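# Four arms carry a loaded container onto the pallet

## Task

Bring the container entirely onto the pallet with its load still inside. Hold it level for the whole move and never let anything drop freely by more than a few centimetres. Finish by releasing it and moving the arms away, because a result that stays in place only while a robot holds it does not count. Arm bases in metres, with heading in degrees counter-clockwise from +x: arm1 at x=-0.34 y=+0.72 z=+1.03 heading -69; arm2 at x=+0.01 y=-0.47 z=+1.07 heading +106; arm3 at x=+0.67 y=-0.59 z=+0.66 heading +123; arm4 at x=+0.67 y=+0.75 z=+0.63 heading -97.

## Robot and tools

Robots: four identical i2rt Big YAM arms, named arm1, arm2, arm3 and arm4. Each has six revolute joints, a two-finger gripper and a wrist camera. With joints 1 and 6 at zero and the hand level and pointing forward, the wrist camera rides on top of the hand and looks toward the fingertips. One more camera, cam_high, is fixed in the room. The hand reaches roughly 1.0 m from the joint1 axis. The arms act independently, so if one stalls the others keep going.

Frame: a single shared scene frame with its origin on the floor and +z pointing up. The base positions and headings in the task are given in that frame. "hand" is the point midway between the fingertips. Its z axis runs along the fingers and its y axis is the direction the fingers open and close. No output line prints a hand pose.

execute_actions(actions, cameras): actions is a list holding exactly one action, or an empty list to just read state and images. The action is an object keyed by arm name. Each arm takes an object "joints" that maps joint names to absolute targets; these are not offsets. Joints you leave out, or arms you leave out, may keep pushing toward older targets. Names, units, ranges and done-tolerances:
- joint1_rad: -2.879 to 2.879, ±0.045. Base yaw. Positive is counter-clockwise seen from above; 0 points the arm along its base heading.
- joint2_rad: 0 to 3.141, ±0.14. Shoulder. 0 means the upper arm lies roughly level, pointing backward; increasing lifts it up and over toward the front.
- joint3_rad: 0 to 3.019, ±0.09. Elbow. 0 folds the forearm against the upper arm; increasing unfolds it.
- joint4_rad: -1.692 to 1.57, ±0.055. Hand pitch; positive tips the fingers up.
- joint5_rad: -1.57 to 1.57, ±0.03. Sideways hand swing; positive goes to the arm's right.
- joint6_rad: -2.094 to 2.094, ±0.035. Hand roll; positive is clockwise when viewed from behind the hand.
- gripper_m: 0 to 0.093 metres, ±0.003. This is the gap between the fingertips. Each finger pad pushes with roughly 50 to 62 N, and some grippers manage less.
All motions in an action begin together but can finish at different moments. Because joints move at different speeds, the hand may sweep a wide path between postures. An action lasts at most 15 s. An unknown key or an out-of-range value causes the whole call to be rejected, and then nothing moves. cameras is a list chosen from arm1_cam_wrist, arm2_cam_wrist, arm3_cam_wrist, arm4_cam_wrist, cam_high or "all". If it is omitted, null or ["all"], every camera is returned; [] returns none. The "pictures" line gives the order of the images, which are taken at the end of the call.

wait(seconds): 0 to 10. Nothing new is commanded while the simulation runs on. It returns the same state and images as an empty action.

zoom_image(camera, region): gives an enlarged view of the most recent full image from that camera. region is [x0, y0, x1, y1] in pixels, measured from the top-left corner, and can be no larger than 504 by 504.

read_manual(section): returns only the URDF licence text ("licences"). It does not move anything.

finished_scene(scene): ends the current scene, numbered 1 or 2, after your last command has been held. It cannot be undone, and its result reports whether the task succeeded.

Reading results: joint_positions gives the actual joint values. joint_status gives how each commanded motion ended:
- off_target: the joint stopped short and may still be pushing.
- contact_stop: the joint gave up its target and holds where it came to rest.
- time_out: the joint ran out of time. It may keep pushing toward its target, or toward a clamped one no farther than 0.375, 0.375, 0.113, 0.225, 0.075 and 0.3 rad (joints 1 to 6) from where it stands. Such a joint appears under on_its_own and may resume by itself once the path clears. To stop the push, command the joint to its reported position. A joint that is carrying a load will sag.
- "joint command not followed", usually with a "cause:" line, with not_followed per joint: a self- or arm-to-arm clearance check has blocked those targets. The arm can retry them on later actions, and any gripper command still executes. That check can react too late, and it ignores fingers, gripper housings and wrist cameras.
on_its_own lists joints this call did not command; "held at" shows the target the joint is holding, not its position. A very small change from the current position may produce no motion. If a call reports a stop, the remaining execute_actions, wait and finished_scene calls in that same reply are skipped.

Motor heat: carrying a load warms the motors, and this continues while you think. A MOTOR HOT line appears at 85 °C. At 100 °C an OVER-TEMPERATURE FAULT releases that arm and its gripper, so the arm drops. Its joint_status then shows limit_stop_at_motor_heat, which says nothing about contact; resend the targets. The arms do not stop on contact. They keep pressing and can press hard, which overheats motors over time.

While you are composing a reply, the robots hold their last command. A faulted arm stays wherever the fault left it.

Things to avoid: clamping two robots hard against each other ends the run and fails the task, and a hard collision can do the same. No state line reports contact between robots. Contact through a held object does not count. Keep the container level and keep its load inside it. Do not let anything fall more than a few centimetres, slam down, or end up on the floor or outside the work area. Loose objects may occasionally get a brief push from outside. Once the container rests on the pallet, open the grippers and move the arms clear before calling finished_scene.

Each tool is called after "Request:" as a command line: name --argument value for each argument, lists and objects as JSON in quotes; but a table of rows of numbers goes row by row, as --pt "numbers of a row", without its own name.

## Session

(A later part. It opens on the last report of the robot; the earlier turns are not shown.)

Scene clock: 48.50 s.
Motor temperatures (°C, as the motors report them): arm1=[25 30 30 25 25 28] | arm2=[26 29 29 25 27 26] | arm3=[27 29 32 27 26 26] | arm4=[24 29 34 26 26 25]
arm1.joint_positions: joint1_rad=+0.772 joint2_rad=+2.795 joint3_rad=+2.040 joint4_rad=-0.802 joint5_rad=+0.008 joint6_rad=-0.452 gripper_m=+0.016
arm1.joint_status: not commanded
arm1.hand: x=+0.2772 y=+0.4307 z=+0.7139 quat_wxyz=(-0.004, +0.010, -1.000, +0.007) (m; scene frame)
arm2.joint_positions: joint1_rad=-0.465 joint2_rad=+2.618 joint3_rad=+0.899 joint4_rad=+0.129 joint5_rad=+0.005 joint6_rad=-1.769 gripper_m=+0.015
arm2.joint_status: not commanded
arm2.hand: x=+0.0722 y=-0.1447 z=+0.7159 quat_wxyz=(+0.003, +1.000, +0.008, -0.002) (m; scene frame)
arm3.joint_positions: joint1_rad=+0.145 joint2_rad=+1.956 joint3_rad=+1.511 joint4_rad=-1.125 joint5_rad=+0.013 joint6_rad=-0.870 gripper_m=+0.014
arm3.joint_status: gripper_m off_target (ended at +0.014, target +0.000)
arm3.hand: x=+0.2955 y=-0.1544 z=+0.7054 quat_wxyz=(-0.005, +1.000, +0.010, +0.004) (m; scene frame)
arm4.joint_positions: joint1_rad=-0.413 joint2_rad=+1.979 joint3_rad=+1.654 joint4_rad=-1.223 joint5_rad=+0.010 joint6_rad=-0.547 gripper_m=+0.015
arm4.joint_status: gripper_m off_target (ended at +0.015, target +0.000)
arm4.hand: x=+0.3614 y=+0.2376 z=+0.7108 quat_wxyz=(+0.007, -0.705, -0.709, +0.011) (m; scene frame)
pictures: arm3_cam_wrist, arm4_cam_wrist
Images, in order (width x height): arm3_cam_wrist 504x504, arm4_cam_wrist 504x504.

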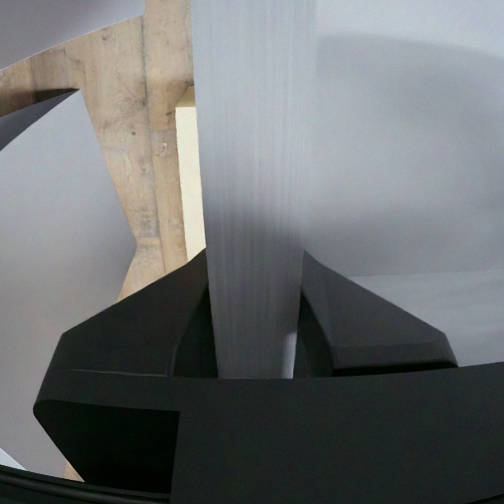

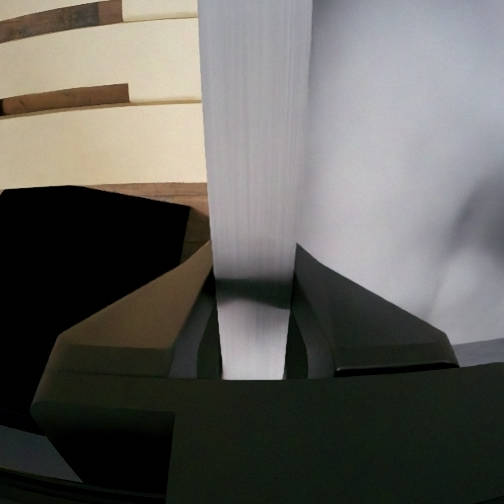

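Request:
execute_actions --actions '[{"arm1":{"joints":{"joint1_rad":0.765,"joint2_rad":2.79,"joint3_rad":2.06,"joint4_rad":-0.81}},"arm2":{"joints":{"joint2_rad":2.52}},"arm3":{"joints":{"joint2_rad":2.01,"joint3_rad":1.5}},"arm4":{"joints":{"joint2_rad":1.845,"joint3_rad":1.735}}}]' --cameras '[]'

Request:
execute_actions --actions '[{"arm1":{"joints":{"gripper_m":0.093}}}]' --cameras '["cam_high"]'

Request:
execute_actions --actions '[{"arm1":{"joints":{"joint2_rad":2.56,"joint3_rad":1.92,"joint4_rad":-0.93}}}]' --cameras '[]'

Request:
execute_actions --actions '[{"arm1":{"joints":{"joint1_rad":0.215,"joint2_rad":2.425,"joint3_rad":1.61,"joint4_rad":-0.75,"joint6_rad":0.59}}}]' --cameras '[]'

Request:
execute_actions --actions '[{"arm1":{"joints":{"joint2_rad":2.688,"joint3_rad":1.75,"joint4_rad":-0.612}}}]' --cameras '["cam_high","arm1_cam_wrist"]'

Scene clock: 51.63 s.
Motor temperatures (°C, as the motors report them): arm1=[25 31 31 25 25 28] | arm2=[26 29 29 25 27 26] | arm3=[27 29 32 27 26 26] | arm4=[24 29 34 26 26 25]
arm1.joint_positions: joint1_rad=+0.774 joint2_rad=+2.801 joint3_rad=+2.040 joint4_rad=-0.797 joint5_rad=+0.011 joint6_rad=-0.450 gripper_m=+0.016
arm1.joint_status: all done
arm1.hand: x=+0.2765 y=+0.4323 z=+0.7099 quat_wxyz=(-0.004, +0.010, -1.000, +0.007) (m; scene frame)
arm2.joint_positions: joint1_rad=-0.465 joint2_rad=+2.616 joint3_rad=+0.899 joint4_rad=+0.129 joint5_rad=+0.005 joint6_rad=-1.768 gripper_m=+0.015
arm2.joint_status: all done
arm2.hand: x=+0.0724 y=-0.1435 z=+0.7163 quat_wxyz=(+0.001, +1.000, +0.007, -0.002) (m; scene frame)
arm3.joint_positions: joint1_rad=+0.145 joint2_rad=+1.956 joint3_rad=+1.511 joint4_rad=-1.125 joint5_rad=+0.014 joint6_rad=-0.870 gripper_m=+0.014
arm3.joint_status: all done
arm3.hand: x=+0.2960 y=-0.1545 z=+0.7047 quat_wxyz=(-0.005, +1.000, +0.010, +0.005) (m; scene frame)
arm4.joint_positions: joint1_rad=-0.413 joint2_rad=+1.976 joint3_rad=+1.655 joint4_rad=-1.222 joint5_rad=+0.008 joint6_rad=-0.547 gripper_m=+0.015
arm4.joint_status: all done
arm4.hand: x=+0.3613 y=+0.2369 z=+0.7133 quat_wxyz=(+0.006, -0.705, -0.709, +0.014) (m; scene frame)
pictures: none
No camera images: the call's "cameras" was empty. Leave "cameras" out to get every camera's image.

Scene clock: 52.33 s.
Motor temperatures (°C, as the motors report them): arm1=[25 31 31 25 25 28] | arm2=[26 29 29 25 27 26] | arm3=[27 29 32 27 26 26] | arm4=[24 29 34 26 26 25]
arm1.joint_positions: joint1_rad=+0.772 joint2_rad=+2.801 joint3_rad=+2.040 joint4_rad=-0.801 joint5_rad=+0.004 joint6_rad=-0.449 gripper_m=+0.093
arm1.joint_status: all done
arm1.hand: x=+0.2756 y=+0.4323 z=+0.7102 quat_wxyz=(-0.003, +0.008, -1.000, +0.004) (m; scene frame)
arm2.joint_positions: joint1_rad=-0.465 joint2_rad=+2.616 joint3_rad=+0.902 joint4_rad=+0.129 joint5_rad=+0.005 joint6_rad=-1.765 gripper_m=+0.015
arm2.joint_status: not commanded
arm2.hand: x=+0.0727 y=-0.1417 z=+0.7162 quat_wxyz=(+0.000, +1.000, +0.005, -0.002) (m; scene frame)
arm3.joint_positions: joint1_rad=+0.145 joint2_rad=+1.956 joint3_rad=+1.511 joint4_rad=-1.127 joint5_rad=+0.016 joint6_rad=-0.866 gripper_m=+0.014
arm3.joint_status: not commanded
arm3.hand: x=+0.2965 y=-0.1546 z=+0.7049 quat_wxyz=(-0.005, +1.000, +0.008, +0.006) (m; scene frame)
arm4.joint_positions: joint1_rad=-0.412 joint2_rad=+1.976 joint3_rad=+1.655 joint4_rad=-1.222 joint5_rad=-0.001 joint6_rad=-0.541 gripper_m=+0.015
arm4.joint_status: not commanded
arm4.hand: x=+0.3633 y=+0.2356 z=+0.7132 quat_wxyz=(+0.001, -0.707, -0.708, +0.013) (m; scene frame)
pictures: cam_high
Images, in order (width x height): cam_high 504x504.

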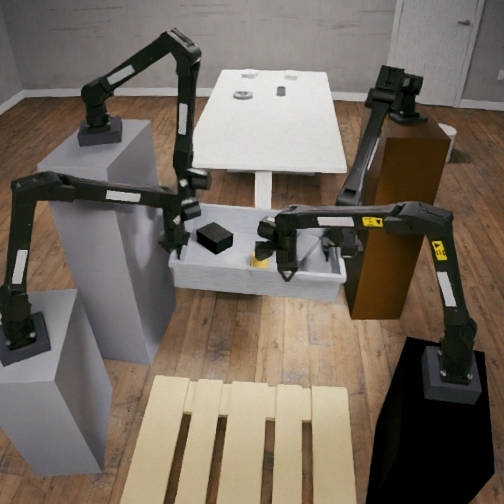

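Scene clock: 53.67 s.
Motor temperatures (°C, as the motors report them): arm1=[25 31 31 25 25 28] | arm2=[26 29 28 25 27 26] | arm3=[27 29 32 27 26 26] | arm4=[24 30 34 26 26 25]
arm1.joint_positions: joint1_rad=+0.772 joint2_rad=+2.537 joint3_rad=+1.912 joint4_rad=-0.925 joint5_rad=+0.004 joint6_rad=-0.449 gripper_m=+0.093
arm1.joint_status: all done
arm1.hand: x=+0.2814 y=+0.4296 z=+0.8466 quat_wxyz=(-0.008, +0.008, -1.000, +0.006) (m; scene frame)
arm2.joint_positions: joint1_rad=-0.465 joint2_rad=+2.616 joint3_rad=+0.902 joint4_rad=+0.129 joint5_rad=+0.005 joint6_rad=-1.765 gripper_m=+0.015
arm2.joint_status: not commanded
arm2.hand: x=+0.0727 y=-0.1417 z=+0.7162 quat_wxyz=(+0.000, +1.000, +0.005, -0.002) (m; scene frame)
arm3.joint_positions: joint1_rad=+0.145 joint2_rad=+1.956 joint3_rad=+1.511 joint4_rad=-1.127 joint5_rad=+0.016 joint6_rad=-0.866 gripper_m=+0.014
arm3.joint_status: not commanded
arm3.hand: x=+0.2965 y=-0.1546 z=+0.7049 quat_wxyz=(-0.005, +1.000, +0.008, +0.006) (m; scene frame)
arm4.joint_positions: joint1_rad=-0.412 joint2_rad=+1.976 joint3_rad=+1.655 joint4_rad=-1.222 joint5_rad=-0.001 joint6_rad=-0.541 gripper_m=+0.015
arm4.joint_status: not commanded
arm4.hand: x=+0.3633 y=+0.2356 z=+0.7132 quat_wxyz=(+0.001, -0.707, -0.708, +0.013) (m; scene frame)
pictures: none
No camera images: the call's "cameras" was empty. Leave "cameras" out to get every camera's image.

Scene clock: 55.60 s.
Motor temperatures (°C, as the motors report them): arm1=[25 31 31 25 25 28] | arm2=[26 29 28 25 27 26] | arm3=[27 29 31 27 26 26] | arm4=[24 30 35 26 26 25]
arm1.joint_positions: joint1_rad=+0.215 joint2_rad=+2.417 joint3_rad=+1.613 joint4_rad=-0.755 joint5_rad=+0.002 joint6_rad=+0.579 gripper_m=+0.093
arm1.joint_status: all done
arm1.hand: x=-0.0023 y=+0.2013 z=+0.8361 quat_wxyz=(-0.006, -0.706, -0.708, +0.002) (m; scene frame)
arm2.joint_positions: joint1_rad=-0.465 joint2_rad=+2.616 joint3_rad=+0.902 joint4_rad=+0.129 joint5_rad=+0.005 joint6_rad=-1.765 gripper_m=+0.015
arm2.joint_status: not commanded
arm2.hand: x=+0.0727 y=-0.1417 z=+0.7162 quat_wxyz=(+0.000, +1.000, +0.005, -0.002) (m; scene frame)
arm3.joint_positions: joint1_rad=+0.145 joint2_rad=+1.956 joint3_rad=+1.511 joint4_rad=-1.127 joint5_rad=+0.016 joint6_rad=-0.866 gripper_m=+0.014
arm3.joint_status: not commanded
arm3.hand: x=+0.2965 y=-0.1546 z=+0.7049 quat_wxyz=(-0.005, +1.000, +0.008, +0.006) (m; scene frame)
arm4.joint_positions: joint1_rad=-0.412 joint2_rad=+1.976 joint3_rad=+1.655 joint4_rad=-1.222 joint5_rad=-0.001 joint6_rad=-0.541 gripper_m=+0.015
arm4.joint_status: not commanded
arm4.hand: x=+0.3633 y=+0.2356 z=+0.7132 quat_wxyz=(+0.001, -0.707, -0.708, +0.013) (m; scene frame)
pictures: none
No camera images: the call's "cameras" was empty. Leave "cameras" out to get every camera's image.

Scene clock: 56.90 s.
Motor temperatures (°C, as the motors report them): arm1=[25 31 30 25 25 28] | arm2=[26 29 28 25 27 26] | arm3=[27 29 31 27 26 26] | arm4=[24 30 35 26 26 25]
arm1.joint_positions: joint1_rad=+0.215 joint2_rad=+2.698 joint3_rad=+1.736 joint4_rad=-0.615 joint5_rad=+0.002 joint6_rad=+0.580 gripper_m=+0.093
arm1.joint_status: all done
arm1.hand: x=-0.0072 y=+0.2088 z=+0.6984 quat_wxyz=(+0.003, -0.706, -0.708, +0.000) (m; scene frame)
arm2.joint_positions: joint1_rad=-0.465 joint2_rad=+2.616 joint3_rad=+0.902 joint4_rad=+0.129 joint5_rad=+0.005 joint6_rad=-1.765 gripper_m=+0.015
arm2.joint_status: not commanded
arm2.hand: x=+0.0727 y=-0.1417 z=+0.7162 quat_wxyz=(+0.000, +1.000, +0.005, -0.002) (m; scene frame)
arm3.joint_positions: joint1_rad=+0.145 joint2_rad=+1.956 joint3_rad=+1.511 joint4_rad=-1.127 joint5_rad=+0.016 joint6_rad=-0.866 gripper_m=+0.014
arm3.joint_status: not commanded
arm3.hand: x=+0.2965 y=-0.1546 z=+0.7049 quat_wxyz=(-0.005, +1.000, +0.008, +0.006) (m; scene frame)
arm4.joint_positions: joint1_rad=-0.412 joint2_rad=+1.976 joint3_rad=+1.655 joint4_rad=-1.222 joint5_rad=-0.001 joint6_rad=-0.541 gripper_m=+0.015
arm4.joint_status: not commanded
arm4.hand: x=+0.3633 y=+0.2356 z=+0.7132 quat_wxyz=(+0.001, -0.707, -0.708, +0.013) (m; scene frame)
pictures: arm1_cam_wrist, cam_high
Images, in order (width x height): arm1_cam_wrist 504x504, cam_high 504x504.

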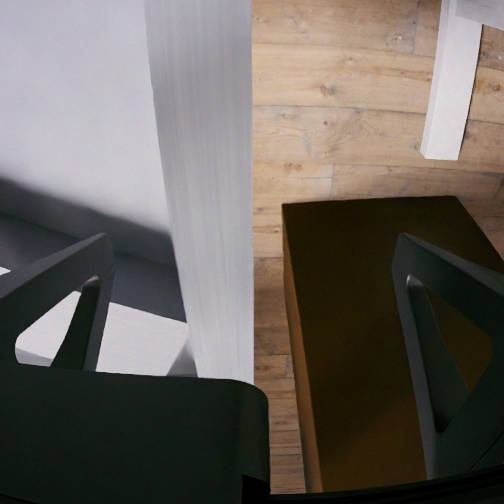

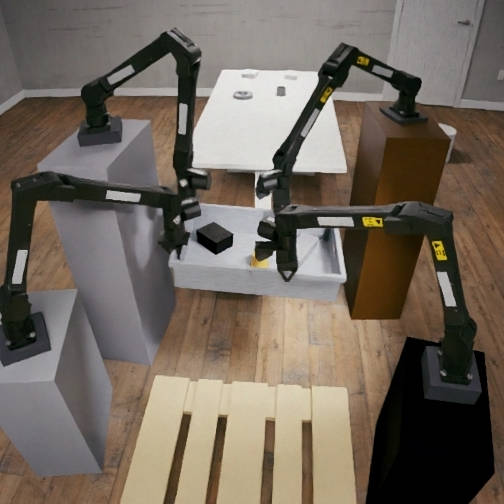

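Request:
execute_actions --actions '[{"arm1":{"joints":{"joint1_rad":0.232,"gripper_m":0}}}]' --cameras '[]'

Request:
execute_actions --actions '[{"arm1":{"joints":{"joint2_rad":2.562,"joint3_rad":1.8}},"arm2":{"joints":{"joint2_rad":2.665}},"arm3":{"joints":{"joint2_rad":1.83,"joint3_rad":1.575}},"arm4":{"joints":{"joint2_rad":1.965,"joint3_rad":1.675}}}]' --cameras '[]'

Request:
execute_actions --actions '[{"arm4":{"joints":{"gripper_m":0.093}}}]' --cameras '["cam_high"]'

Request:
execute_actions --actions '[{"arm4":{"joints":{"joint2_rad":1.9,"joint3_rad":1.92,"joint4_rad":-1.54}}}]' --cameras '[]'

Request:
execute_actions --actions '[{"arm4":{"joints":{"joint1_rad":-0.982,"joint2_rad":2.28,"joint3_rad":2.48,"joint4_rad":-1.69,"joint6_rad":0.475}}}]' --cameras '["arm4_cam_wrist","cam_high"]'

Scene clock: 59.30 s.
Motor temperatures (°C, as the motors report them): arm1=[25 31 30 25 25 28] | arm2=[26 29 28 25 27 26] | arm3=[27 29 31 27 26 26] | arm4=[24 31 36 26 26 25]
arm1.joint_positions: joint1_rad=+0.228 joint2_rad=+2.697 joint3_rad=+1.738 joint4_rad=-0.608 joint5_rad=-0.012 joint6_rad=+0.583 gripper_m=+0.016
arm1.joint_status: gripper_m off_target (ended at +0.016, target +0.000); the others done
arm1.hand: x=+0.0032 y=+0.2116 z=+0.6998 quat_wxyz=(-0.003, -0.703, -0.711, -0.006) (m; scene frame)
arm2.joint_positions: joint1_rad=-0.464 joint2_rad=+2.616 joint3_rad=+0.901 joint4_rad=+0.129 joint5_rad=+0.005 joint6_rad=-1.761 gripper_m=+0.015
arm2.joint_status: not commanded
arm2.hand: x=+0.0724 y=-0.1423 z=+0.7162 quat_wxyz=(+0.001, +1.000, +0.004, -0.002) (m; scene frame)
arm3.joint_positions: joint1_rad=+0.145 joint2_rad=+1.956 joint3_rad=+1.511 joint4_rad=-1.127 joint5_rad=+0.014 joint6_rad=-0.864 gripper_m=+0.014
arm3.joint_status: not commanded
arm3.hand: x=+0.2962 y=-0.1549 z=+0.7049 quat_wxyz=(-0.004, +1.000, +0.007, +0.005) (m; scene frame)
arm4.joint_positions: joint1_rad=-0.409 joint2_rad=+1.976 joint3_rad=+1.655 joint4_rad=-1.222 joint5_rad=+0.000 joint6_rad=-0.537 gripper_m=+0.015
arm4.joint_status: not commanded
arm4.hand: x=+0.3644 y=+0.2349 z=+0.7132 quat_wxyz=(+0.002, -0.707, -0.707, +0.013) (m; scene frame)
pictures: none
No camera images: the call's "cameras" was empty. Leave "cameras" out to get every camera's image.

Scene clock: 60.07 s.
Motor temperatures (°C, as the motors report them): arm1=[25 31 30 25 25 28] | arm2=[26 29 28 25 27 26] | arm3=[27 29 31 27 26 26] | arm4=[24 31 36 26 26 25]
arm1.joint_positions: joint1_rad=+0.228 joint2_rad=+2.691 joint3_rad=+1.739 joint4_rad=-0.608 joint5_rad=-0.012 joint6_rad=+0.583 gripper_m=+0.016
arm1.joint_status: all done
arm1.hand: x=+0.0049 y=+0.2091 z=+0.7033 quat_wxyz=(-0.006, -0.703, -0.711, -0.005) (m; scene frame)
arm2.joint_positions: joint1_rad=-0.464 joint2_rad=+2.622 joint3_rad=+0.901 joint4_rad=+0.132 joint5_rad=+0.006 joint6_rad=-1.761 gripper_m=+0.015
arm2.joint_status: all done
arm2.hand: x=+0.0721 y=-0.1442 z=+0.7146 quat_wxyz=(+0.002, +1.000, +0.004, -0.002) (m; scene frame)
arm3.joint_positions: joint1_rad=+0.145 joint2_rad=+1.951 joint3_rad=+1.513 joint4_rad=-1.127 joint5_rad=+0.014 joint6_rad=-0.864 gripper_m=+0.014
arm3.joint_status: all done
arm3.hand: x=+0.2952 y=-0.1538 z=+0.7086 quat_wxyz=(-0.007, +1.000, +0.007, +0.002) (m; scene frame)
arm4.joint_positions: joint1_rad=-0.409 joint2_rad=+1.976 joint3_rad=+1.648 joint4_rad=-1.219 joint5_rad=+0.001 joint6_rad=-0.537 gripper_m=+0.015
arm4.joint_status: all done
arm4.hand: x=+0.3651 y=+0.2363 z=+0.7104 quat_wxyz=(+0.002, -0.707, -0.707, +0.011) (m; scene frame)
pictures: none
No camera images: the call's "cameras" was empty. Leave "cameras" out to get every camera's image.

Scene clock: 60.77 s.
Motor temperatures (°C, as the motors report them): arm1=[25 31 30 25 25 28] | arm2=[26 29 28 25 27 26] | arm3=[27 29 31 27 26 26] | arm4=[24 31 36 26 26 25]
arm1.joint_positions: joint1_rad=+0.228 joint2_rad=+2.691 joint3_rad=+1.739 joint4_rad=-0.604 joint5_rad=-0.009 joint6_rad=+0.584 gripper_m=+0.016
arm1.joint_status: not commanded
arm1.hand: x=+0.0052 y=+0.2079 z=+0.7034 quat_wxyz=(-0.008, -0.703, -0.711, -0.003) (m; scene frame)
arm2.joint_positions: joint1_rad=-0.464 joint2_rad=+2.622 joint3_rad=+0.901 joint4_rad=+0.132 joint5_rad=+0.002 joint6_rad=-1.759 gripper_m=+0.015
arm2.joint_status: not commanded
arm2.hand: x=+0.0714 y=-0.1445 z=+0.7146 quat_wxyz=(+0.002, +1.000, +0.003, -0.004) (m; scene frame)
arm3.joint_positions: joint1_rad=+0.145 joint2_rad=+1.951 joint3_rad=+1.513 joint4_rad=-1.122 joint5_rad=+0.006 joint6_rad=-0.862 gripper_m=+0.014
arm3.joint_status: not commanded
arm3.hand: x=+0.2936 y=-0.1538 z=+0.7085 quat_wxyz=(-0.006, +1.000, +0.006, -0.002) (m; scene frame)
arm4.joint_positions: joint1_rad=-0.409 joint2_rad=+1.976 joint3_rad=+1.648 joint4_rad=-1.219 joint5_rad=+0.000 joint6_rad=-0.537 gripper_m=+0.093
arm4.joint_status: all done
arm4.hand: x=+0.3652 y=+0.2363 z=+0.7106 quat_wxyz=(+0.002, -0.707, -0.707, +0.011) (m; scene frame)
pictures: cam_high
Images, in order (width x height): cam_high 504x504.

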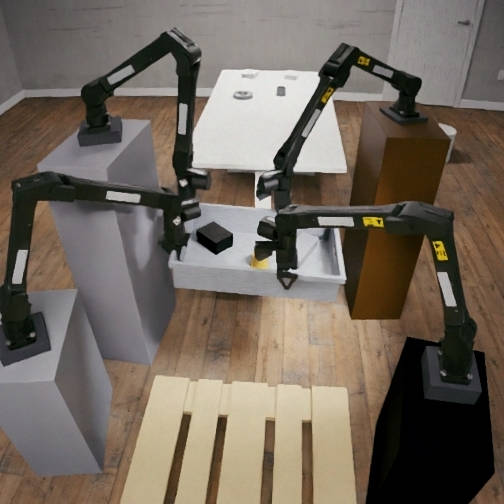

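Scene clock: 62.27 s.
Motor temperatures (°C, as the motors report them): arm1=[25 31 31 25 25 28] | arm2=[26 29 28 25 27 26] | arm3=[27 29 32 27 26 26] | arm4=[24 31 36 26 26 25]
arm1.joint_positions: joint1_rad=+0.228 joint2_rad=+2.691 joint3_rad=+1.739 joint4_rad=-0.604 joint5_rad=-0.009 joint6_rad=+0.584 gripper_m=+0.016
arm1.joint_status: not commanded
arm1.hand: x=+0.0052 y=+0.2079 z=+0.7034 quat_wxyz=(-0.008, -0.703, -0.711, -0.003) (m; scene frame)
arm2.joint_positions: joint1_rad=-0.464 joint2_rad=+2.622 joint3_rad=+0.901 joint4_rad=+0.132 joint5_rad=+0.002 joint6_rad=-1.759 gripper_m=+0.015
arm2.joint_status: not commanded
arm2.hand: x=+0.0714 y=-0.1445 z=+0.7146 quat_wxyz=(+0.002, +1.000, +0.003, -0.004) (m; scene frame)
arm3.joint_positions: joint1_rad=+0.145 joint2_rad=+1.951 joint3_rad=+1.513 joint4_rad=-1.122 joint5_rad=+0.006 joint6_rad=-0.862 gripper_m=+0.014
arm3.joint_status: not commanded
arm3.hand: x=+0.2936 y=-0.1538 z=+0.7085 quat_wxyz=(-0.006, +1.000, +0.006, -0.002) (m; scene frame)
arm4.joint_positions: joint1_rad=-0.409 joint2_rad=+1.894 joint3_rad=+1.884 joint4_rad=-1.525 joint5_rad=+0.000 joint6_rad=-0.537 gripper_m=+0.093
arm4.joint_status: all done
arm4.hand: x=+0.3681 y=+0.2386 z=+0.8460 quat_wxyz=(+0.001, -0.707, -0.707, +0.017) (m; scene frame)
pictures: none
No camera images: the call's "cameras" was empty. Leave "cameras" out to get every camera's image.

Scene clock: 64.30 s.
Motor temperatures (°C, as the motors report them): arm1=[25 31 31 25 25 28] | arm2=[26 29 28 25 27 26] | arm3=[27 30 32 27 26 26] | arm4=[25 31 36 26 26 25]
arm1.joint_positions: joint1_rad=+0.228 joint2_rad=+2.691 joint3_rad=+1.739 joint4_rad=-0.604 joint5_rad=-0.009 joint6_rad=+0.584 gripper_m=+0.016
arm1.joint_status: not commanded
arm1.hand: x=+0.0052 y=+0.2079 z=+0.7034 quat_wxyz=(-0.008, -0.703, -0.711, -0.003) (m; scene frame)
arm2.joint_positions: joint1_rad=-0.464 joint2_rad=+2.622 joint3_rad=+0.901 joint4_rad=+0.132 joint5_rad=+0.002 joint6_rad=-1.759 gripper_m=+0.015
arm2.joint_status: not commanded
arm2.hand: x=+0.0714 y=-0.1445 z=+0.7146 quat_wxyz=(+0.002, +1.000, +0.003, -0.004) (m; scene frame)
arm3.joint_positions: joint1_rad=+0.145 joint2_rad=+1.951 joint3_rad=+1.513 joint4_rad=-1.122 joint5_rad=+0.006 joint6_rad=-0.862 gripper_m=+0.014
arm3.joint_status: not commanded
arm3.hand: x=+0.2936 y=-0.1538 z=+0.7085 quat_wxyz=(-0.006, +1.000, +0.006, -0.002) (m; scene frame)
arm4.joint_positions: joint1_rad=-0.980 joint2_rad=+2.300 joint3_rad=+2.435 joint4_rad=-1.664 joint5_rad=+0.002 joint6_rad=+0.465 gripper_m=+0.093
arm4.joint_status: all done
joint sent to its limit — the command would take arm4.joint4_rad past its lower limit, so that joint was sent only as far as its limit.
arm4.hand: x=+0.0351 y=+0.4338 z=+0.8043 quat_wxyz=(-0.004, -1.000, +0.001, +0.022) (m; scene frame)
pictures: arm4_cam_wrist, cam_high
Images, in order (width x height): arm4_cam_wrist 504x504, cam_high 504x504.

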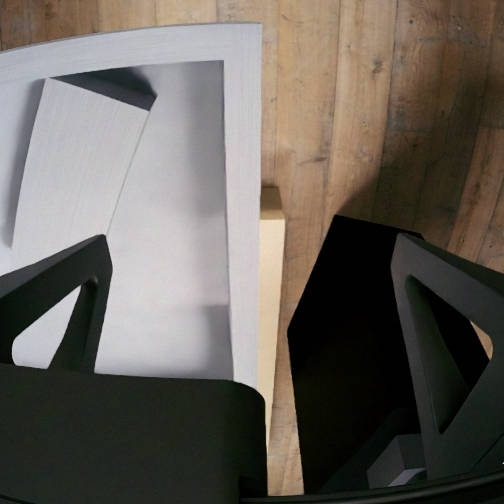

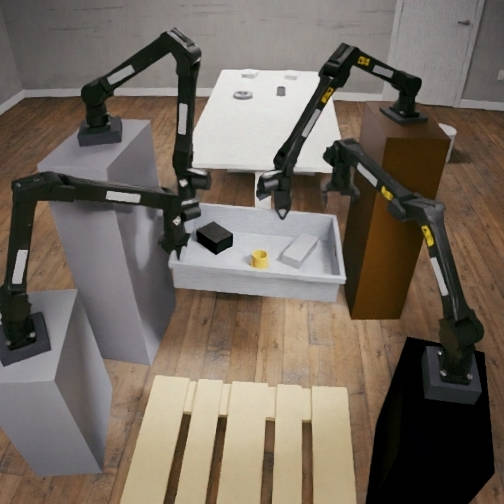

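Wall y≈.43; adjust q1.

Request:
execute_actions --actions '[{"arm4":{"joints":{"joint1_rad":-0.955,"joint3_rad":2.145,"joint4_rad":-1.4,"gripper_m":0.06}}}]' --cameras '["arm4_cam_wrist"]'

Request:
execute_actions --actions '[{"arm4":{"joints":{"gripper_m":0}}}]' --cameras '[]'

Request:
execute_actions --actions '[{"arm1":{"joints":{"joint2_rad":2.68,"joint3_rad":1.75}},"arm2":{"joints":{"joint2_rad":2.615}},"arm3":{"joints":{"joint2_rad":1.86,"joint3_rad":1.56}},"arm4":{"joints":{"joint2_rad":2.17,"joint3_rad":2.2}}}]' --cameras '["arm4_cam_wrist"]'

Scene clock: 66.90 s.
Motor temperatures (°C, as the motors report them): arm1=[25 32 31 25 25 28] | arm2=[26 29 28 25 27 26] | arm3=[27 30 33 27 26 26] | arm4=[25 31 36 26 26 25]
arm1.joint_positions: joint1_rad=+0.228 joint2_rad=+2.691 joint3_rad=+1.739 joint4_rad=-0.604 joint5_rad=-0.009 joint6_rad=+0.584 gripper_m=+0.016
arm1.joint_status: not commanded
arm1.hand: x=+0.0052 y=+0.2079 z=+0.7034 quat_wxyz=(-0.008, -0.703, -0.711, -0.003) (m; scene frame)
arm2.joint_positions: joint1_rad=-0.464 joint2_rad=+2.622 joint3_rad=+0.901 joint4_rad=+0.132 joint5_rad=+0.002 joint6_rad=-1.759 gripper_m=+0.015
arm2.joint_status: not commanded
arm2.hand: x=+0.0714 y=-0.1445 z=+0.7146 quat_wxyz=(+0.002, +1.000, +0.003, -0.004) (m; scene frame)
arm3.joint_positions: joint1_rad=+0.145 joint2_rad=+1.951 joint3_rad=+1.513 joint4_rad=-1.122 joint5_rad=+0.006 joint6_rad=-0.862 gripper_m=+0.014
arm3.joint_status: not commanded
arm3.hand: x=+0.2936 y=-0.1538 z=+0.7085 quat_wxyz=(-0.006, +1.000, +0.006, -0.002) (m; scene frame)
arm4.joint_positions: joint1_rad=-0.958 joint2_rad=+2.283 joint3_rad=+2.136 joint4_rad=-1.417 joint5_rad=+0.002 joint6_rad=+0.466 gripper_m=+0.060
arm4.joint_status: all done
arm4.hand: x=+0.0534 y=+0.4268 z=+0.7021 quat_wxyz=(+0.003, -1.000, -0.010, +0.007) (m; scene frame)
pictures: arm4_cam_wrist
Images, in order (width x height): arm4_cam_wrist 504x504.

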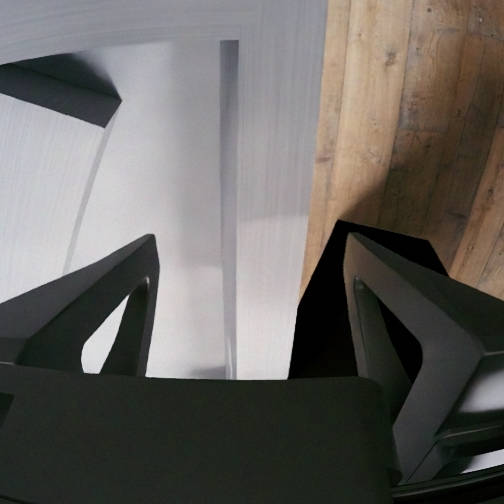

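Scene clock: 67.53 s.
Motor temperatures (°C, as the motors report them): arm1=[25 32 31 25 25 28] | arm2=[26 29 28 25 27 26] | arm3=[27 30 33 27 26 26] | arm4=[25 31 36 26 26 25]
arm1.joint_positions: joint1_rad=+0.226 joint2_rad=+2.691 joint3_rad=+1.739 joint4_rad=-0.604 joint5_rad=-0.007 joint6_rad=+0.583 gripper_m=+0.016
arm1.joint_status: not commanded
arm1.hand: x=+0.0041 y=+0.2070 z=+0.7034 quat_wxyz=(-0.008, -0.704, -0.711, -0.002) (m; scene frame)
arm2.joint_positions: joint1_rad=-0.464 joint2_rad=+2.622 joint3_rad=+0.900 joint4_rad=+0.132 joint5_rad=+0.002 joint6_rad=-1.759 gripper_m=+0.015
arm2.joint_status: not commanded
arm2.hand: x=+0.0713 y=-0.1450 z=+0.7146 quat_wxyz=(+0.002, +1.000, +0.003, -0.004) (m; scene frame)
arm3.joint_positions: joint1_rad=+0.145 joint2_rad=+1.951 joint3_rad=+1.512 joint4_rad=-1.122 joint5_rad=+0.005 joint6_rad=-0.862 gripper_m=+0.014
arm3.joint_status: not commanded
arm3.hand: x=+0.2936 y=-0.1541 z=+0.7082 quat_wxyz=(-0.005, +1.000, +0.006, -0.002) (m; scene frame)
arm4.joint_positions: joint1_rad=-0.964 joint2_rad=+2.283 joint3_rad=+2.136 joint4_rad=-1.413 joint5_rad=-0.012 joint6_rad=+0.474 gripper_m=+0.016
arm4.joint_status: gripper_m off_target (ended at +0.016, target +0.000)
arm4.hand: x=+0.0517 y=+0.4281 z=+0.7020 quat_wxyz=(-0.004, -1.000, -0.003, +0.005) (m; scene frame)
pictures: none
No camera images: the call's "cameras" was empty. Leave "cameras" out to get every camera's image.

Scene clock: 68.20 s.
Motor temperatures (°C, as the motors report them): arm1=[25 32 31 25 25 28] | arm2=[26 29 28 25 27 26] | arm3=[27 30 33 27 26 26] | arm4=[25 31 36 26 26 25]
arm1.joint_positions: joint1_rad=+0.226 joint2_rad=+2.695 joint3_rad=+1.737 joint4_rad=-0.604 joint5_rad=-0.007 joint6_rad=+0.583 gripper_m=+0.016
arm1.joint_status: all done
arm1.hand: x=+0.0026 y=+0.2093 z=+0.7005 quat_wxyz=(-0.005, -0.704, -0.711, -0.003) (m; scene frame)
arm2.joint_positions: joint1_rad=-0.464 joint2_rad=+2.619 joint3_rad=+0.899 joint4_rad=+0.132 joint5_rad=+0.002 joint6_rad=-1.759 gripper_m=+0.015
arm2.joint_status: all done
arm2.hand: x=+0.0714 y=-0.1444 z=+0.7154 quat_wxyz=(+0.001, +1.000, +0.003, -0.003) (m; scene frame)
arm3.joint_positions: joint1_rad=+0.145 joint2_rad=+1.951 joint3_rad=+1.511 joint4_rad=-1.122 joint5_rad=+0.005 joint6_rad=-0.862 gripper_m=+0.014
arm3.joint_status: all done
arm3.hand: x=+0.2939 y=-0.1546 z=+0.7077 quat_wxyz=(-0.005, +1.000, +0.006, -0.002) (m; scene frame)
arm4.joint_positions: joint1_rad=-0.964 joint2_rad=+2.279 joint3_rad=+2.136 joint4_rad=-1.412 joint5_rad=-0.012 joint6_rad=+0.474 gripper_m=+0.016
arm4.joint_status: all done
arm4.hand: x=+0.0514 y=+0.4279 z=+0.7046 quat_wxyz=(-0.005, -1.000, -0.003, +0.007) (m; scene frame)
pictures: arm4_cam_wrist
Images, in order (width x height): arm4_cam_wrist 504x504.

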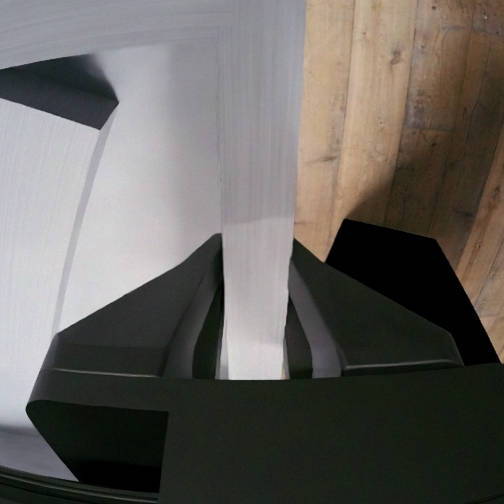

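Request:
execute_actions --actions '[{"arm1":{"joints":{"gripper_m":0.093}},"arm2":{"joints":{"gripper_m":0.05}}}]' --cameras '["cam_high"]'

Request:
execute_actions --actions '[{"arm1":{"joints":{"joint2_rad":2.25,"joint3_rad":1.56,"joint4_rad":-0.87}},"arm2":{"joints":{"joint2_rad":1.99,"joint3_rad":0.66,"joint4_rad":-0.26}}}]' --cameras '[]'

Request:
execute_actions --actions '[{"arm3":{"joints":{"joint1_rad":0.0,"joint2_rad":1.83,"joint3_rad":1.243,"joint4_rad":-0.855,"joint6_rad":-1.005}},"arm4":{"joints":{"joint1_rad":-0.87,"joint2_rad":1.965,"joint3_rad":1.715,"joint4_rad":-1.15,"joint6_rad":0.58}}}]' --cameras '["cam_high"]'

Request:
execute_actions --actions '[{"arm3":{"joints":{"joint1_rad":-0.185,"joint2_rad":1.945,"joint3_rad":1.04,"joint4_rad":-0.583,"joint6_rad":-1.19}},"arm4":{"joints":{"joint1_rad":-0.75,"joint2_rad":1.945,"joint3_rad":1.364,"joint4_rad":-0.85,"joint6_rad":0.705}}}]' --cameras '["cam_high"]'

Scene clock: 73.83 s.
Motor temperatures (°C, as the motors report them): arm1=[25 32 30 25 25 28] | arm2=[26 29 28 25 27 26] | arm3=[27 30 33 27 26 26] | arm4=[24 32 37 26 26 25]
arm1.joint_positions: joint1_rad=+0.227 joint2_rad=+2.691 joint3_rad=+1.737 joint4_rad=-0.605 joint5_rad=-0.004 joint6_rad=+0.583 gripper_m=+0.093
arm1.joint_status: all done
arm1.hand: x=+0.0032 y=+0.2078 z=+0.7030 quat_wxyz=(-0.006, -0.703, -0.711, -0.001) (m; scene frame)
arm2.joint_positions: joint1_rad=-0.464 joint2_rad=+2.619 joint3_rad=+0.912 joint4_rad=+0.148 joint5_rad=+0.002 joint6_rad=-1.761 gripper_m=+0.050
arm2.joint_status: all done
arm2.hand: x=+0.0737 y=-0.1323 z=+0.7148 quat_wxyz=(-0.013, +1.000, +0.004, -0.001) (m; scene frame)
arm3.joint_positions: joint1_rad=+0.145 joint2_rad=+1.951 joint3_rad=+1.509 joint4_rad=-1.123 joint5_rad=+0.009 joint6_rad=-0.862 gripper_m=+0.014
arm3.joint_status: not commanded
arm3.hand: x=+0.2951 y=-0.1547 z=+0.7071 quat_wxyz=(-0.005, +1.000, +0.006, +0.001) (m; scene frame)
arm4.joint_positions: joint1_rad=-0.964 joint2_rad=+2.279 joint3_rad=+2.136 joint4_rad=-1.409 joint5_rad=-0.016 joint6_rad=+0.474 gripper_m=+0.016
arm4.joint_status: not commanded
arm4.hand: x=+0.0512 y=+0.4267 z=+0.7046 quat_wxyz=(-0.007, -1.000, -0.003, +0.007) (m; scene frame)
pictures: cam_high
Images, in order (width x height): cam_high 504x504.

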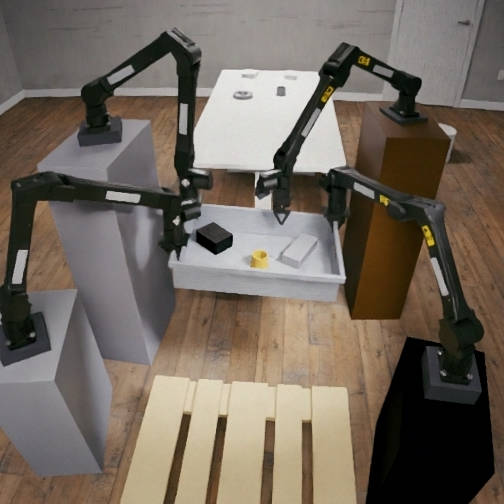

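Scene clock: 75.33 s.
Motor temperatures (°C, as the motors report them): arm1=[25 31 30 25 25 28] | arm2=[26 29 28 25 27 26] | arm3=[27 30 33 27 26 26] | arm4=[24 32 37 26 26 25]
arm1.joint_positions: joint1_rad=+0.227 joint2_rad=+2.237 joint3_rad=+1.556 joint4_rad=-0.862 joint5_rad=-0.003 joint6_rad=+0.583 gripper_m=+0.093
arm1.joint_status: all done
arm1.hand: x=+0.0011 y=+0.2108 z=+0.9260 quat_wxyz=(-0.014, -0.703, -0.711, +0.001) (m; scene frame)
arm2.joint_positions: joint1_rad=-0.464 joint2_rad=+1.974 joint3_rad=+0.660 joint4_rad=-0.253 joint5_rad=+0.002 joint6_rad=-1.762 gripper_m=+0.050
arm2.joint_status: all done
arm2.hand: x=+0.0741 y=-0.1392 z=+0.9153 quat_wxyz=(-0.009, +1.000, +0.005, -0.001) (m; scene frame)
arm3.joint_positions: joint1_rad=+0.145 joint2_rad=+1.951 joint3_rad=+1.509 joint4_rad=-1.123 joint5_rad=+0.009 joint6_rad=-0.862 gripper_m=+0.014
arm3.joint_status: not commanded
arm3.hand: x=+0.2951 y=-0.1547 z=+0.7071 quat_wxyz=(-0.005, +1.000, +0.006, +0.001) (m; scene frame)
arm4.joint_positions: joint1_rad=-0.964 joint2_rad=+2.279 joint3_rad=+2.136 joint4_rad=-1.409 joint5_rad=-0.016 joint6_rad=+0.474 gripper_m=+0.016
arm4.joint_status: not commanded
arm4.hand: x=+0.0512 y=+0.4267 z=+0.7046 quat_wxyz=(-0.007, -1.000, -0.003, +0.007) (m; scene frame)
pictures: none
No camera images: the call's "cameras" was empty. Leave "cameras" out to get every camera's image.

Scene clock: 77.83 s.
Motor temperatures (°C, as the motors report them): arm1=[25 31 30 25 25 28] | arm2=[26 28 28 25 27 26] | arm3=[27 30 33 27 27 26] | arm4=[25 33 37 26 26 25]
arm1.joint_positions: joint1_rad=+0.227 joint2_rad=+2.237 joint3_rad=+1.556 joint4_rad=-0.862 joint5_rad=-0.003 joint6_rad=+0.583 gripper_m=+0.093
arm1.joint_status: not commanded
arm1.hand: x=+0.0011 y=+0.2108 z=+0.9260 quat_wxyz=(-0.014, -0.703, -0.711, +0.001) (m; scene frame)
arm2.joint_positions: joint1_rad=-0.464 joint2_rad=+1.974 joint3_rad=+0.660 joint4_rad=-0.253 joint5_rad=+0.002 joint6_rad=-1.762 gripper_m=+0.050
arm2.joint_status: not commanded
arm2.hand: x=+0.0741 y=-0.1392 z=+0.9153 quat_wxyz=(-0.009, +1.000, +0.005, -0.001) (m; scene frame)
arm3.joint_positions: joint1_rad=-0.003 joint2_rad=+1.923 joint3_rad=+1.205 joint4_rad=-0.851 joint5_rad=+0.027 joint6_rad=-1.008 gripper_m=+0.015
arm3.joint_status: all done
arm3.hand: x=+0.4018 y=-0.1595 z=+0.6246 quat_wxyz=(-0.008, +1.000, +0.005, +0.010) (m; scene frame)
arm4.joint_positions: joint1_rad=-0.871 joint2_rad=+2.110 joint3_rad=+1.667 joint4_rad=-1.142 joint5_rad=-0.014 joint6_rad=+0.575 gripper_m=+0.016
arm4.joint_status: joint2_rad time_out (moved -0.169 of -0.314); the others done
arm4.on_its_own: joint2_rad reads +2.110 and still pushes toward +1.965 since a time_out
arm4.hand: x=+0.1557 y=+0.4180 z=+0.6414 quat_wxyz=(+0.002, -1.000, +0.002, -0.007) (m; scene frame)
pictures: cam_high
Images, in order (width x height): cam_high 504x504.

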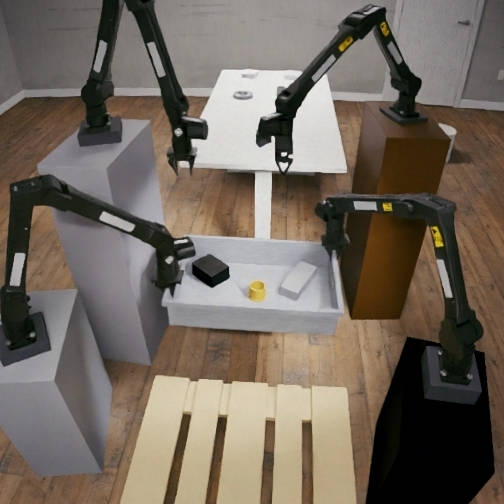

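not run: a stop came earlier in this reply.

Request:
execute_actions --actions '[{"arm3":{"joints":{"joint1_rad":-0.185,"joint2_rad":1.945,"joint3_rad":1.04,"joint4_rad":-0.583,"joint6_rad":-1.19}},"arm4":{"joints":{"joint1_rad":-0.745,"joint2_rad":1.935,"joint3_rad":1.36,"joint4_rad":-0.845,"joint6_rad":0.71}}}]' --cameras '[]'

Request:
execute_actions --actions '[{"arm3":{"joints":{"joint1_rad":-0.415,"joint2_rad":2.123,"joint3_rad":0.95,"joint4_rad":-0.333,"joint6_rad":-1.415}},"arm4":{"joints":{"joint1_rad":-0.583,"joint2_rad":2.03,"joint3_rad":1.127,"joint4_rad":-0.562,"joint6_rad":0.87}}}]' --cameras '["cam_high"]'

Request:
execute_actions --actions '[{"arm3":{"joints":{"joint1_rad":-0.67,"joint2_rad":2.352,"joint3_rad":1.0,"joint4_rad":-0.16,"joint6_rad":-1.668}},"arm4":{"joints":{"joint1_rad":-0.377,"joint2_rad":2.183,"joint3_rad":1.01,"joint4_rad":-0.297,"joint6_rad":1.075}}}]' --cameras '[]'

Request:
execute_actions --actions '[{"arm3":{"joints":{"joint1_rad":-0.92,"joint2_rad":2.587,"joint3_rad":1.17,"joint4_rad":-0.1,"joint6_rad":-1.915}},"arm4":{"joints":{"joint1_rad":-0.132,"joint2_rad":2.403,"joint3_rad":1.02,"joint4_rad":-0.097,"joint6_rad":1.322}}}]' --cameras '[]'

Request:
execute_actions --actions '[{"arm3":{"joints":{"joint2_rad":2.75,"joint3_rad":1.275,"joint4_rad":-0.06}},"arm4":{"joints":{"joint2_rad":2.58,"joint3_rad":1.11,"joint4_rad":-0.035}}}]' --cameras '["cam_high"]'

Scene clock: 81.57 s.
Motor temperatures (°C, as the motors report them): arm1=[25 31 30 25 25 28] | arm2=[26 28 28 25 27 26] | arm3=[27 30 33 27 27 26] | arm4=[25 33 37 26 26 25]
arm1.joint_positions: joint1_rad=+0.227 joint2_rad=+2.237 joint3_rad=+1.556 joint4_rad=-0.862 joint5_rad=-0.003 joint6_rad=+0.583 gripper_m=+0.093
arm1.joint_status: not commanded
arm1.hand: x=+0.0011 y=+0.2108 z=+0.9260 quat_wxyz=(-0.014, -0.703, -0.711, +0.001) (m; scene frame)
arm2.joint_positions: joint1_rad=-0.464 joint2_rad=+1.974 joint3_rad=+0.660 joint4_rad=-0.253 joint5_rad=+0.002 joint6_rad=-1.762 gripper_m=+0.050
arm2.joint_status: not commanded
arm2.hand: x=+0.0741 y=-0.1392 z=+0.9153 quat_wxyz=(-0.009, +1.000, +0.005, -0.001) (m; scene frame)
arm3.joint_positions: joint1_rad=-0.195 joint2_rad=+1.992 joint3_rad=+1.006 joint4_rad=-0.577 joint5_rad=+0.024 joint6_rad=-1.192 gripper_m=+0.015
arm3.joint_status: all done
arm3.hand: x=+0.5070 y=-0.1655 z=+0.5431 quat_wxyz=(-0.008, +1.000, +0.001, +0.009) (m; scene frame)
arm4.joint_positions: joint1_rad=-0.743 joint2_rad=+2.050 joint3_rad=+1.299 joint4_rad=-0.835 joint5_rad=-0.016 joint6_rad=+0.717 gripper_m=+0.016
arm4.joint_status: all done
arm4.hand: x=+0.2669 y=+0.4093 z=+0.5584 quat_wxyz=(+0.003, -1.000, +0.008, -0.008) (m; scene frame)
pictures: none
No camera images: the call's "cameras" was empty. Leave "cameras" out to get every camera's image.

Scene clock: 82.90 s.
Motor temperatures (°C, as the motors report them): arm1=[25 31 30 25 25 28] | arm2=[26 28 28 25 27 26] | arm3=[27 30 32 27 27 26] | arm4=[25 33 37 26 27 25]
arm1.joint_positions: joint1_rad=+0.227 joint2_rad=+2.237 joint3_rad=+1.556 joint4_rad=-0.862 joint5_rad=-0.003 joint6_rad=+0.583 gripper_m=+0.093
arm1.joint_status: not commanded
arm1.hand: x=+0.0011 y=+0.2108 z=+0.9260 quat_wxyz=(-0.014, -0.703, -0.711, +0.001) (m; scene frame)
arm2.joint_positions: joint1_rad=-0.464 joint2_rad=+1.974 joint3_rad=+0.660 joint4_rad=-0.253 joint5_rad=+0.002 joint6_rad=-1.762 gripper_m=+0.050
arm2.joint_status: not commanded
arm2.hand: x=+0.0741 y=-0.1392 z=+0.9153 quat_wxyz=(-0.009, +1.000, +0.005, -0.001) (m; scene frame)
arm3.joint_positions: joint1_rad=-0.423 joint2_rad=+2.170 joint3_rad=+0.935 joint4_rad=-0.324 joint5_rad=+0.017 joint6_rad=-1.421 gripper_m=+0.015
arm3.joint_status: all done
arm3.hand: x=+0.6100 y=-0.1700 z=+0.4573 quat_wxyz=(-0.007, +1.000, +0.002, +0.007) (m; scene frame)
arm4.joint_positions: joint1_rad=-0.584 joint2_rad=+2.121 joint3_rad=+1.083 joint4_rad=-0.552 joint5_rad=-0.016 joint6_rad=+0.873 gripper_m=+0.016
arm4.joint_status: all done
arm4.hand: x=+0.3684 y=+0.3994 z=+0.4720 quat_wxyz=(+0.006, -1.000, +0.007, -0.009) (m; scene frame)
pictures: cam_high
Images, in order (width x height): cam_high 504x504.

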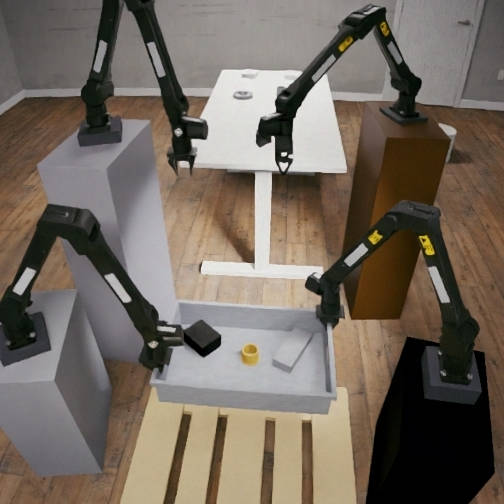

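Scene clock: 84.13 s.
Motor temperatures (°C, as the motors report them): arm1=[25 31 30 25 25 28] | arm2=[26 28 28 25 27 26] | arm3=[27 30 32 27 27 26] | arm4=[25 33 37 26 27 25]
arm1.joint_positions: joint1_rad=+0.227 joint2_rad=+2.237 joint3_rad=+1.556 joint4_rad=-0.862 joint5_rad=-0.003 joint6_rad=+0.583 gripper_m=+0.093
arm1.joint_status: not commanded
arm1.hand: x=+0.0011 y=+0.2108 z=+0.9260 quat_wxyz=(-0.014, -0.703, -0.711, +0.001) (m; scene frame)
arm2.joint_positions: joint1_rad=-0.464 joint2_rad=+1.974 joint3_rad=+0.660 joint4_rad=-0.253 joint5_rad=+0.002 joint6_rad=-1.762 gripper_m=+0.050
arm2.joint_status: not commanded
arm2.hand: x=+0.0741 y=-0.1392 z=+0.9153 quat_wxyz=(-0.009, +1.000, +0.005, -0.001) (m; scene frame)
arm3.joint_positions: joint1_rad=-0.678 joint2_rad=+2.399 joint3_rad=+0.987 joint4_rad=-0.142 joint5_rad=+0.007 joint6_rad=-1.684 gripper_m=+0.015
arm3.joint_status: all done
arm3.hand: x=+0.7141 y=-0.1773 z=+0.3722 quat_wxyz=(-0.008, +1.000, +0.006, +0.004) (m; scene frame)
arm4.joint_positions: joint1_rad=-0.377 joint2_rad=+2.273 joint3_rad=+0.985 joint4_rad=-0.294 joint5_rad=-0.013 joint6_rad=+1.073 gripper_m=+0.016
arm4.joint_status: all done
arm4.hand: x=+0.4689 y=+0.3844 z=+0.3914 quat_wxyz=(+0.005, -1.000, +0.003, -0.005) (m; scene frame)
pictures: none
No camera images: the call's "cameras" was empty. Leave "cameras" out to get every camera's image.

Scene clock: 85.50 s.
Motor temperatures (°C, as the motors report them): arm1=[25 31 30 25 25 28] | arm2=[26 28 28 25 27 26] | arm3=[27 30 32 27 27 26] | arm4=[25 33 36 26 27 25]
arm1.joint_positions: joint1_rad=+0.227 joint2_rad=+2.237 joint3_rad=+1.556 joint4_rad=-0.862 joint5_rad=-0.003 joint6_rad=+0.583 gripper_m=+0.093
arm1.joint_status: not commanded
arm1.hand: x=+0.0011 y=+0.2108 z=+0.9260 quat_wxyz=(-0.014, -0.703, -0.711, +0.001) (m; scene frame)
arm2.joint_positions: joint1_rad=-0.464 joint2_rad=+1.974 joint3_rad=+0.660 joint4_rad=-0.253 joint5_rad=+0.002 joint6_rad=-1.762 gripper_m=+0.050
arm2.joint_status: not commanded
arm2.hand: x=+0.0741 y=-0.1392 z=+0.9153 quat_wxyz=(-0.009, +1.000, +0.005, -0.001) (m; scene frame)
arm3.joint_positions: joint1_rad=-0.930 joint2_rad=+2.634 joint3_rad=+1.165 joint4_rad=-0.078 joint5_rad=+0.001 joint6_rad=-1.946 gripper_m=+0.015
arm3.joint_status: all done
arm3.hand: x=+0.8201 y=-0.1824 z=+0.2879 quat_wxyz=(-0.011, +1.000, +0.011, +0.004) (m; scene frame)
arm4.joint_positions: joint1_rad=-0.132 joint2_rad=+2.486 joint3_rad=+1.011 joint4_rad=-0.098 joint5_rad=-0.010 joint6_rad=+1.307 gripper_m=+0.016
arm4.joint_status: all done
arm4.hand: x=+0.5698 y=+0.3698 z=+0.3087 quat_wxyz=(+0.004, -1.000, -0.002, -0.002) (m; scene frame)
pictures: none
No camera images: the call's "cameras" was empty. Leave "cameras" out to get every camera's image.

Scene clock: 86.40 s.
Motor temperatures (°C, as the motors report them): arm1=[25 31 30 25 25 28] | arm2=[26 28 28 25 27 26] | arm3=[27 30 32 27 27 26] | arm4=[25 32 36 26 27 25]
arm1.joint_positions: joint1_rad=+0.227 joint2_rad=+2.237 joint3_rad=+1.556 joint4_rad=-0.862 joint5_rad=-0.003 joint6_rad=+0.583 gripper_m=+0.093
arm1.joint_status: not commanded
arm1.hand: x=+0.0011 y=+0.2108 z=+0.9260 quat_wxyz=(-0.014, -0.703, -0.711, +0.001) (m; scene frame)
arm2.joint_positions: joint1_rad=-0.464 joint2_rad=+1.974 joint3_rad=+0.660 joint4_rad=-0.253 joint5_rad=+0.002 joint6_rad=-1.762 gripper_m=+0.050
arm2.joint_status: not commanded
arm2.hand: x=+0.0741 y=-0.1392 z=+0.9153 quat_wxyz=(-0.009, +1.000, +0.005, -0.001) (m; scene frame)
arm3.joint_positions: joint1_rad=-0.930 joint2_rad=+2.790 joint3_rad=+1.278 joint4_rad=-0.045 joint5_rad=-0.009 joint6_rad=-1.945 gripper_m=+0.015
arm3.joint_status: all done
arm3.hand: x=+0.8171 y=-0.1854 z=+0.2286 quat_wxyz=(-0.008, +1.000, +0.010, -0.002) (m; scene frame)
arm4.joint_positions: joint1_rad=-0.132 joint2_rad=+2.636 joint3_rad=+1.107 joint4_rad=-0.037 joint5_rad=-0.007 joint6_rad=+1.306 gripper_m=+0.016
arm4.joint_status: all done
arm4.hand: x=+0.5675 y=+0.3664 z=+0.2543 quat_wxyz=(+0.001, -1.000, -0.002, +0.000) (m; scene frame)
pictures: cam_high
Images, in order (width x height): cam_high 504x504.

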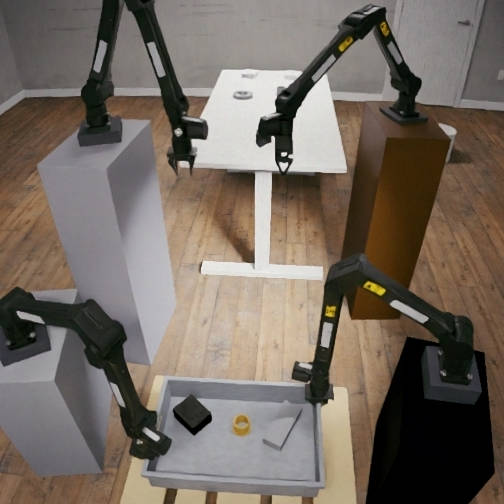

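Request:
execute_actions --actions '[{"arm3":{"joints":{"joint2_rad":2.8,"joint3_rad":1.29}},"arm4":{"joints":{"joint2_rad":2.64}}}]' --cameras '[]'

Request:
execute_actions --actions '[{"arm3":{"joints":{"gripper_m":0.093}},"arm4":{"joints":{"gripper_m":0.05}}}]' --cameras '[]'

Request:
execute_actions --actions '[{"arm3":{"joints":{"joint2_rad":2.2,"joint3_rad":0.96,"joint4_rad":-0.32}},"arm4":{"joints":{"joint2_rad":2.1,"joint3_rad":0.87,"joint4_rad":-0.35}}}]' --cameras '["cam_high"]'

Request:
finished_scene --scene 2

Scene clock: 89.10 s.
Motor temperatures (°C, as the motors report them): arm1=[25 31 30 25 25 28] | arm2=[26 28 28 25 27 26] | arm3=[27 30 31 27 27 26] | arm4=[25 32 35 26 27 25]
arm1.joint_positions: joint1_rad=+0.227 joint2_rad=+2.237 joint3_rad=+1.556 joint4_rad=-0.862 joint5_rad=-0.003 joint6_rad=+0.583 gripper_m=+0.093
arm1.joint_status: not commanded
arm1.hand: x=+0.0011 y=+0.2108 z=+0.9260 quat_wxyz=(-0.014, -0.703, -0.711, +0.001) (m; scene frame)
arm2.joint_positions: joint1_rad=-0.464 joint2_rad=+1.974 joint3_rad=+0.660 joint4_rad=-0.253 joint5_rad=+0.002 joint6_rad=-1.762 gripper_m=+0.050
arm2.joint_status: not commanded
arm2.hand: x=+0.0741 y=-0.1392 z=+0.9153 quat_wxyz=(-0.009, +1.000, +0.005, -0.001) (m; scene frame)
arm3.joint_positions: joint1_rad=-0.930 joint2_rad=+2.791 joint3_rad=+1.278 joint4_rad=-0.045 joint5_rad=-0.009 joint6_rad=-1.945 gripper_m=+0.015
arm3.joint_status: all done
arm3.hand: x=+0.8169 y=-0.1858 z=+0.2282 quat_wxyz=(-0.008, +1.000, +0.010, -0.003) (m; scene frame)
arm4.joint_positions: joint1_rad=-0.132 joint2_rad=+2.638 joint3_rad=+1.107 joint4_rad=-0.037 joint5_rad=-0.007 joint6_rad=+1.306 gripper_m=+0.016
arm4.joint_status: all done
arm4.hand: x=+0.5677 y=+0.3672 z=+0.2537 quat_wxyz=(+0.002, -1.000, -0.002, +0.000) (m; scene frame)
pictures: none
No camera images: the call's "cameras" was empty. Leave "cameras" out to get every camera's image.

Scene clock: 89.80 s.
Motor temperatures (°C, as the motors report them): arm1=[25 31 30 25 25 28] | arm2=[26 28 28 25 27 26] | arm3=[27 30 31 27 27 26] | arm4=[25 32 35 26 27 25]
arm1.joint_positions: joint1_rad=+0.227 joint2_rad=+2.237 joint3_rad=+1.556 joint4_rad=-0.862 joint5_rad=-0.003 joint6_rad=+0.583 gripper_m=+0.093
arm1.joint_status: not commanded
arm1.hand: x=+0.0011 y=+0.2108 z=+0.9260 quat_wxyz=(-0.014, -0.703, -0.711, +0.001) (m; scene frame)
arm2.joint_positions: joint1_rad=-0.464 joint2_rad=+1.974 joint3_rad=+0.660 joint4_rad=-0.253 joint5_rad=+0.002 joint6_rad=-1.762 gripper_m=+0.050
arm2.joint_status: not commanded
arm2.hand: x=+0.0741 y=-0.1392 z=+0.9153 quat_wxyz=(-0.009, +1.000, +0.005, -0.001) (m; scene frame)
arm3.joint_positions: joint1_rad=-0.930 joint2_rad=+2.791 joint3_rad=+1.281 joint4_rad=-0.049 joint5_rad=-0.003 joint6_rad=-1.932 gripper_m=+0.093
arm3.joint_status: all done
arm3.hand: x=+0.8182 y=-0.1852 z=+0.2282 quat_wxyz=(-0.006, +1.000, +0.004, +0.000) (m; scene frame)
arm4.joint_positions: joint1_rad=-0.132 joint2_rad=+2.638 joint3_rad=+1.109 joint4_rad=-0.037 joint5_rad=-0.004 joint6_rad=+1.312 gripper_m=+0.050
arm4.joint_status: all done
arm4.hand: x=+0.5671 y=+0.3666 z=+0.2537 quat_wxyz=(+0.001, -1.000, +0.001, +0.002) (m; scene frame)
pictures: none
No camera images: the call's "cameras" was empty. Leave "cameras" out to get every camera's image.

Scene clock: 91.10 s.
Motor temperatures (°C, as the motors report them): arm1=[25 31 30 25 25 28] | arm2=[26 28 28 25 27 26] | arm3=[27 30 31 27 27 26] | arm4=[25 32 35 26 27 25]
arm1.joint_positions: joint1_rad=+0.227 joint2_rad=+2.237 joint3_rad=+1.556 joint4_rad=-0.862 joint5_rad=-0.003 joint6_rad=+0.583 gripper_m=+0.093
arm1.joint_status: not commanded
arm1.hand: x=+0.0011 y=+0.2108 z=+0.9260 quat_wxyz=(-0.014, -0.703, -0.711, +0.001) (m; scene frame)
arm2.joint_positions: joint1_rad=-0.464 joint2_rad=+1.974 joint3_rad=+0.660 joint4_rad=-0.253 joint5_rad=+0.002 joint6_rad=-1.762 gripper_m=+0.050
arm2.joint_status: not commanded
arm2.hand: x=+0.0741 y=-0.1392 z=+0.9153 quat_wxyz=(-0.009, +1.000, +0.005, -0.001) (m; scene frame)
arm3.joint_positions: joint1_rad=-0.919 joint2_rad=+2.203 joint3_rad=+0.958 joint4_rad=-0.312 joint5_rad=-0.003 joint6_rad=-1.929 gripper_m=+0.093
arm3.joint_status: all done
arm3.hand: x=+0.8137 y=-0.1850 z=+0.4465 quat_wxyz=(-0.007, +1.000, +0.008, +0.000) (m; scene frame)
arm4.joint_positions: joint1_rad=-0.129 joint2_rad=+2.098 joint3_rad=+0.867 joint4_rad=-0.335 joint5_rad=-0.004 joint6_rad=+1.314 gripper_m=+0.050
arm4.joint_status: all done
arm4.hand: x=+0.5703 y=+0.3681 z=+0.4452 quat_wxyz=(+0.001, -1.000, +0.000, +0.002) (m; scene frame)
pictures: cam_high
Images, in order (width x height): cam_high 504x504.

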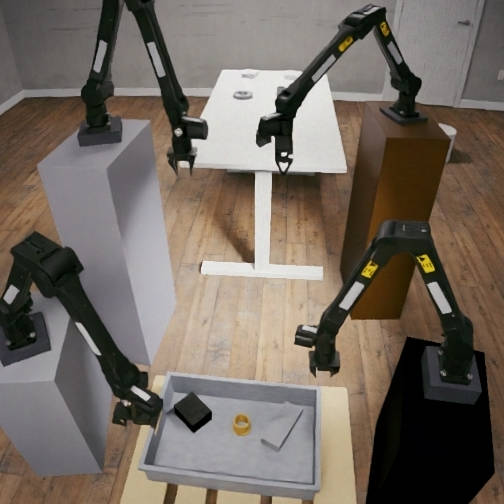

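The scene is finished: the task was done.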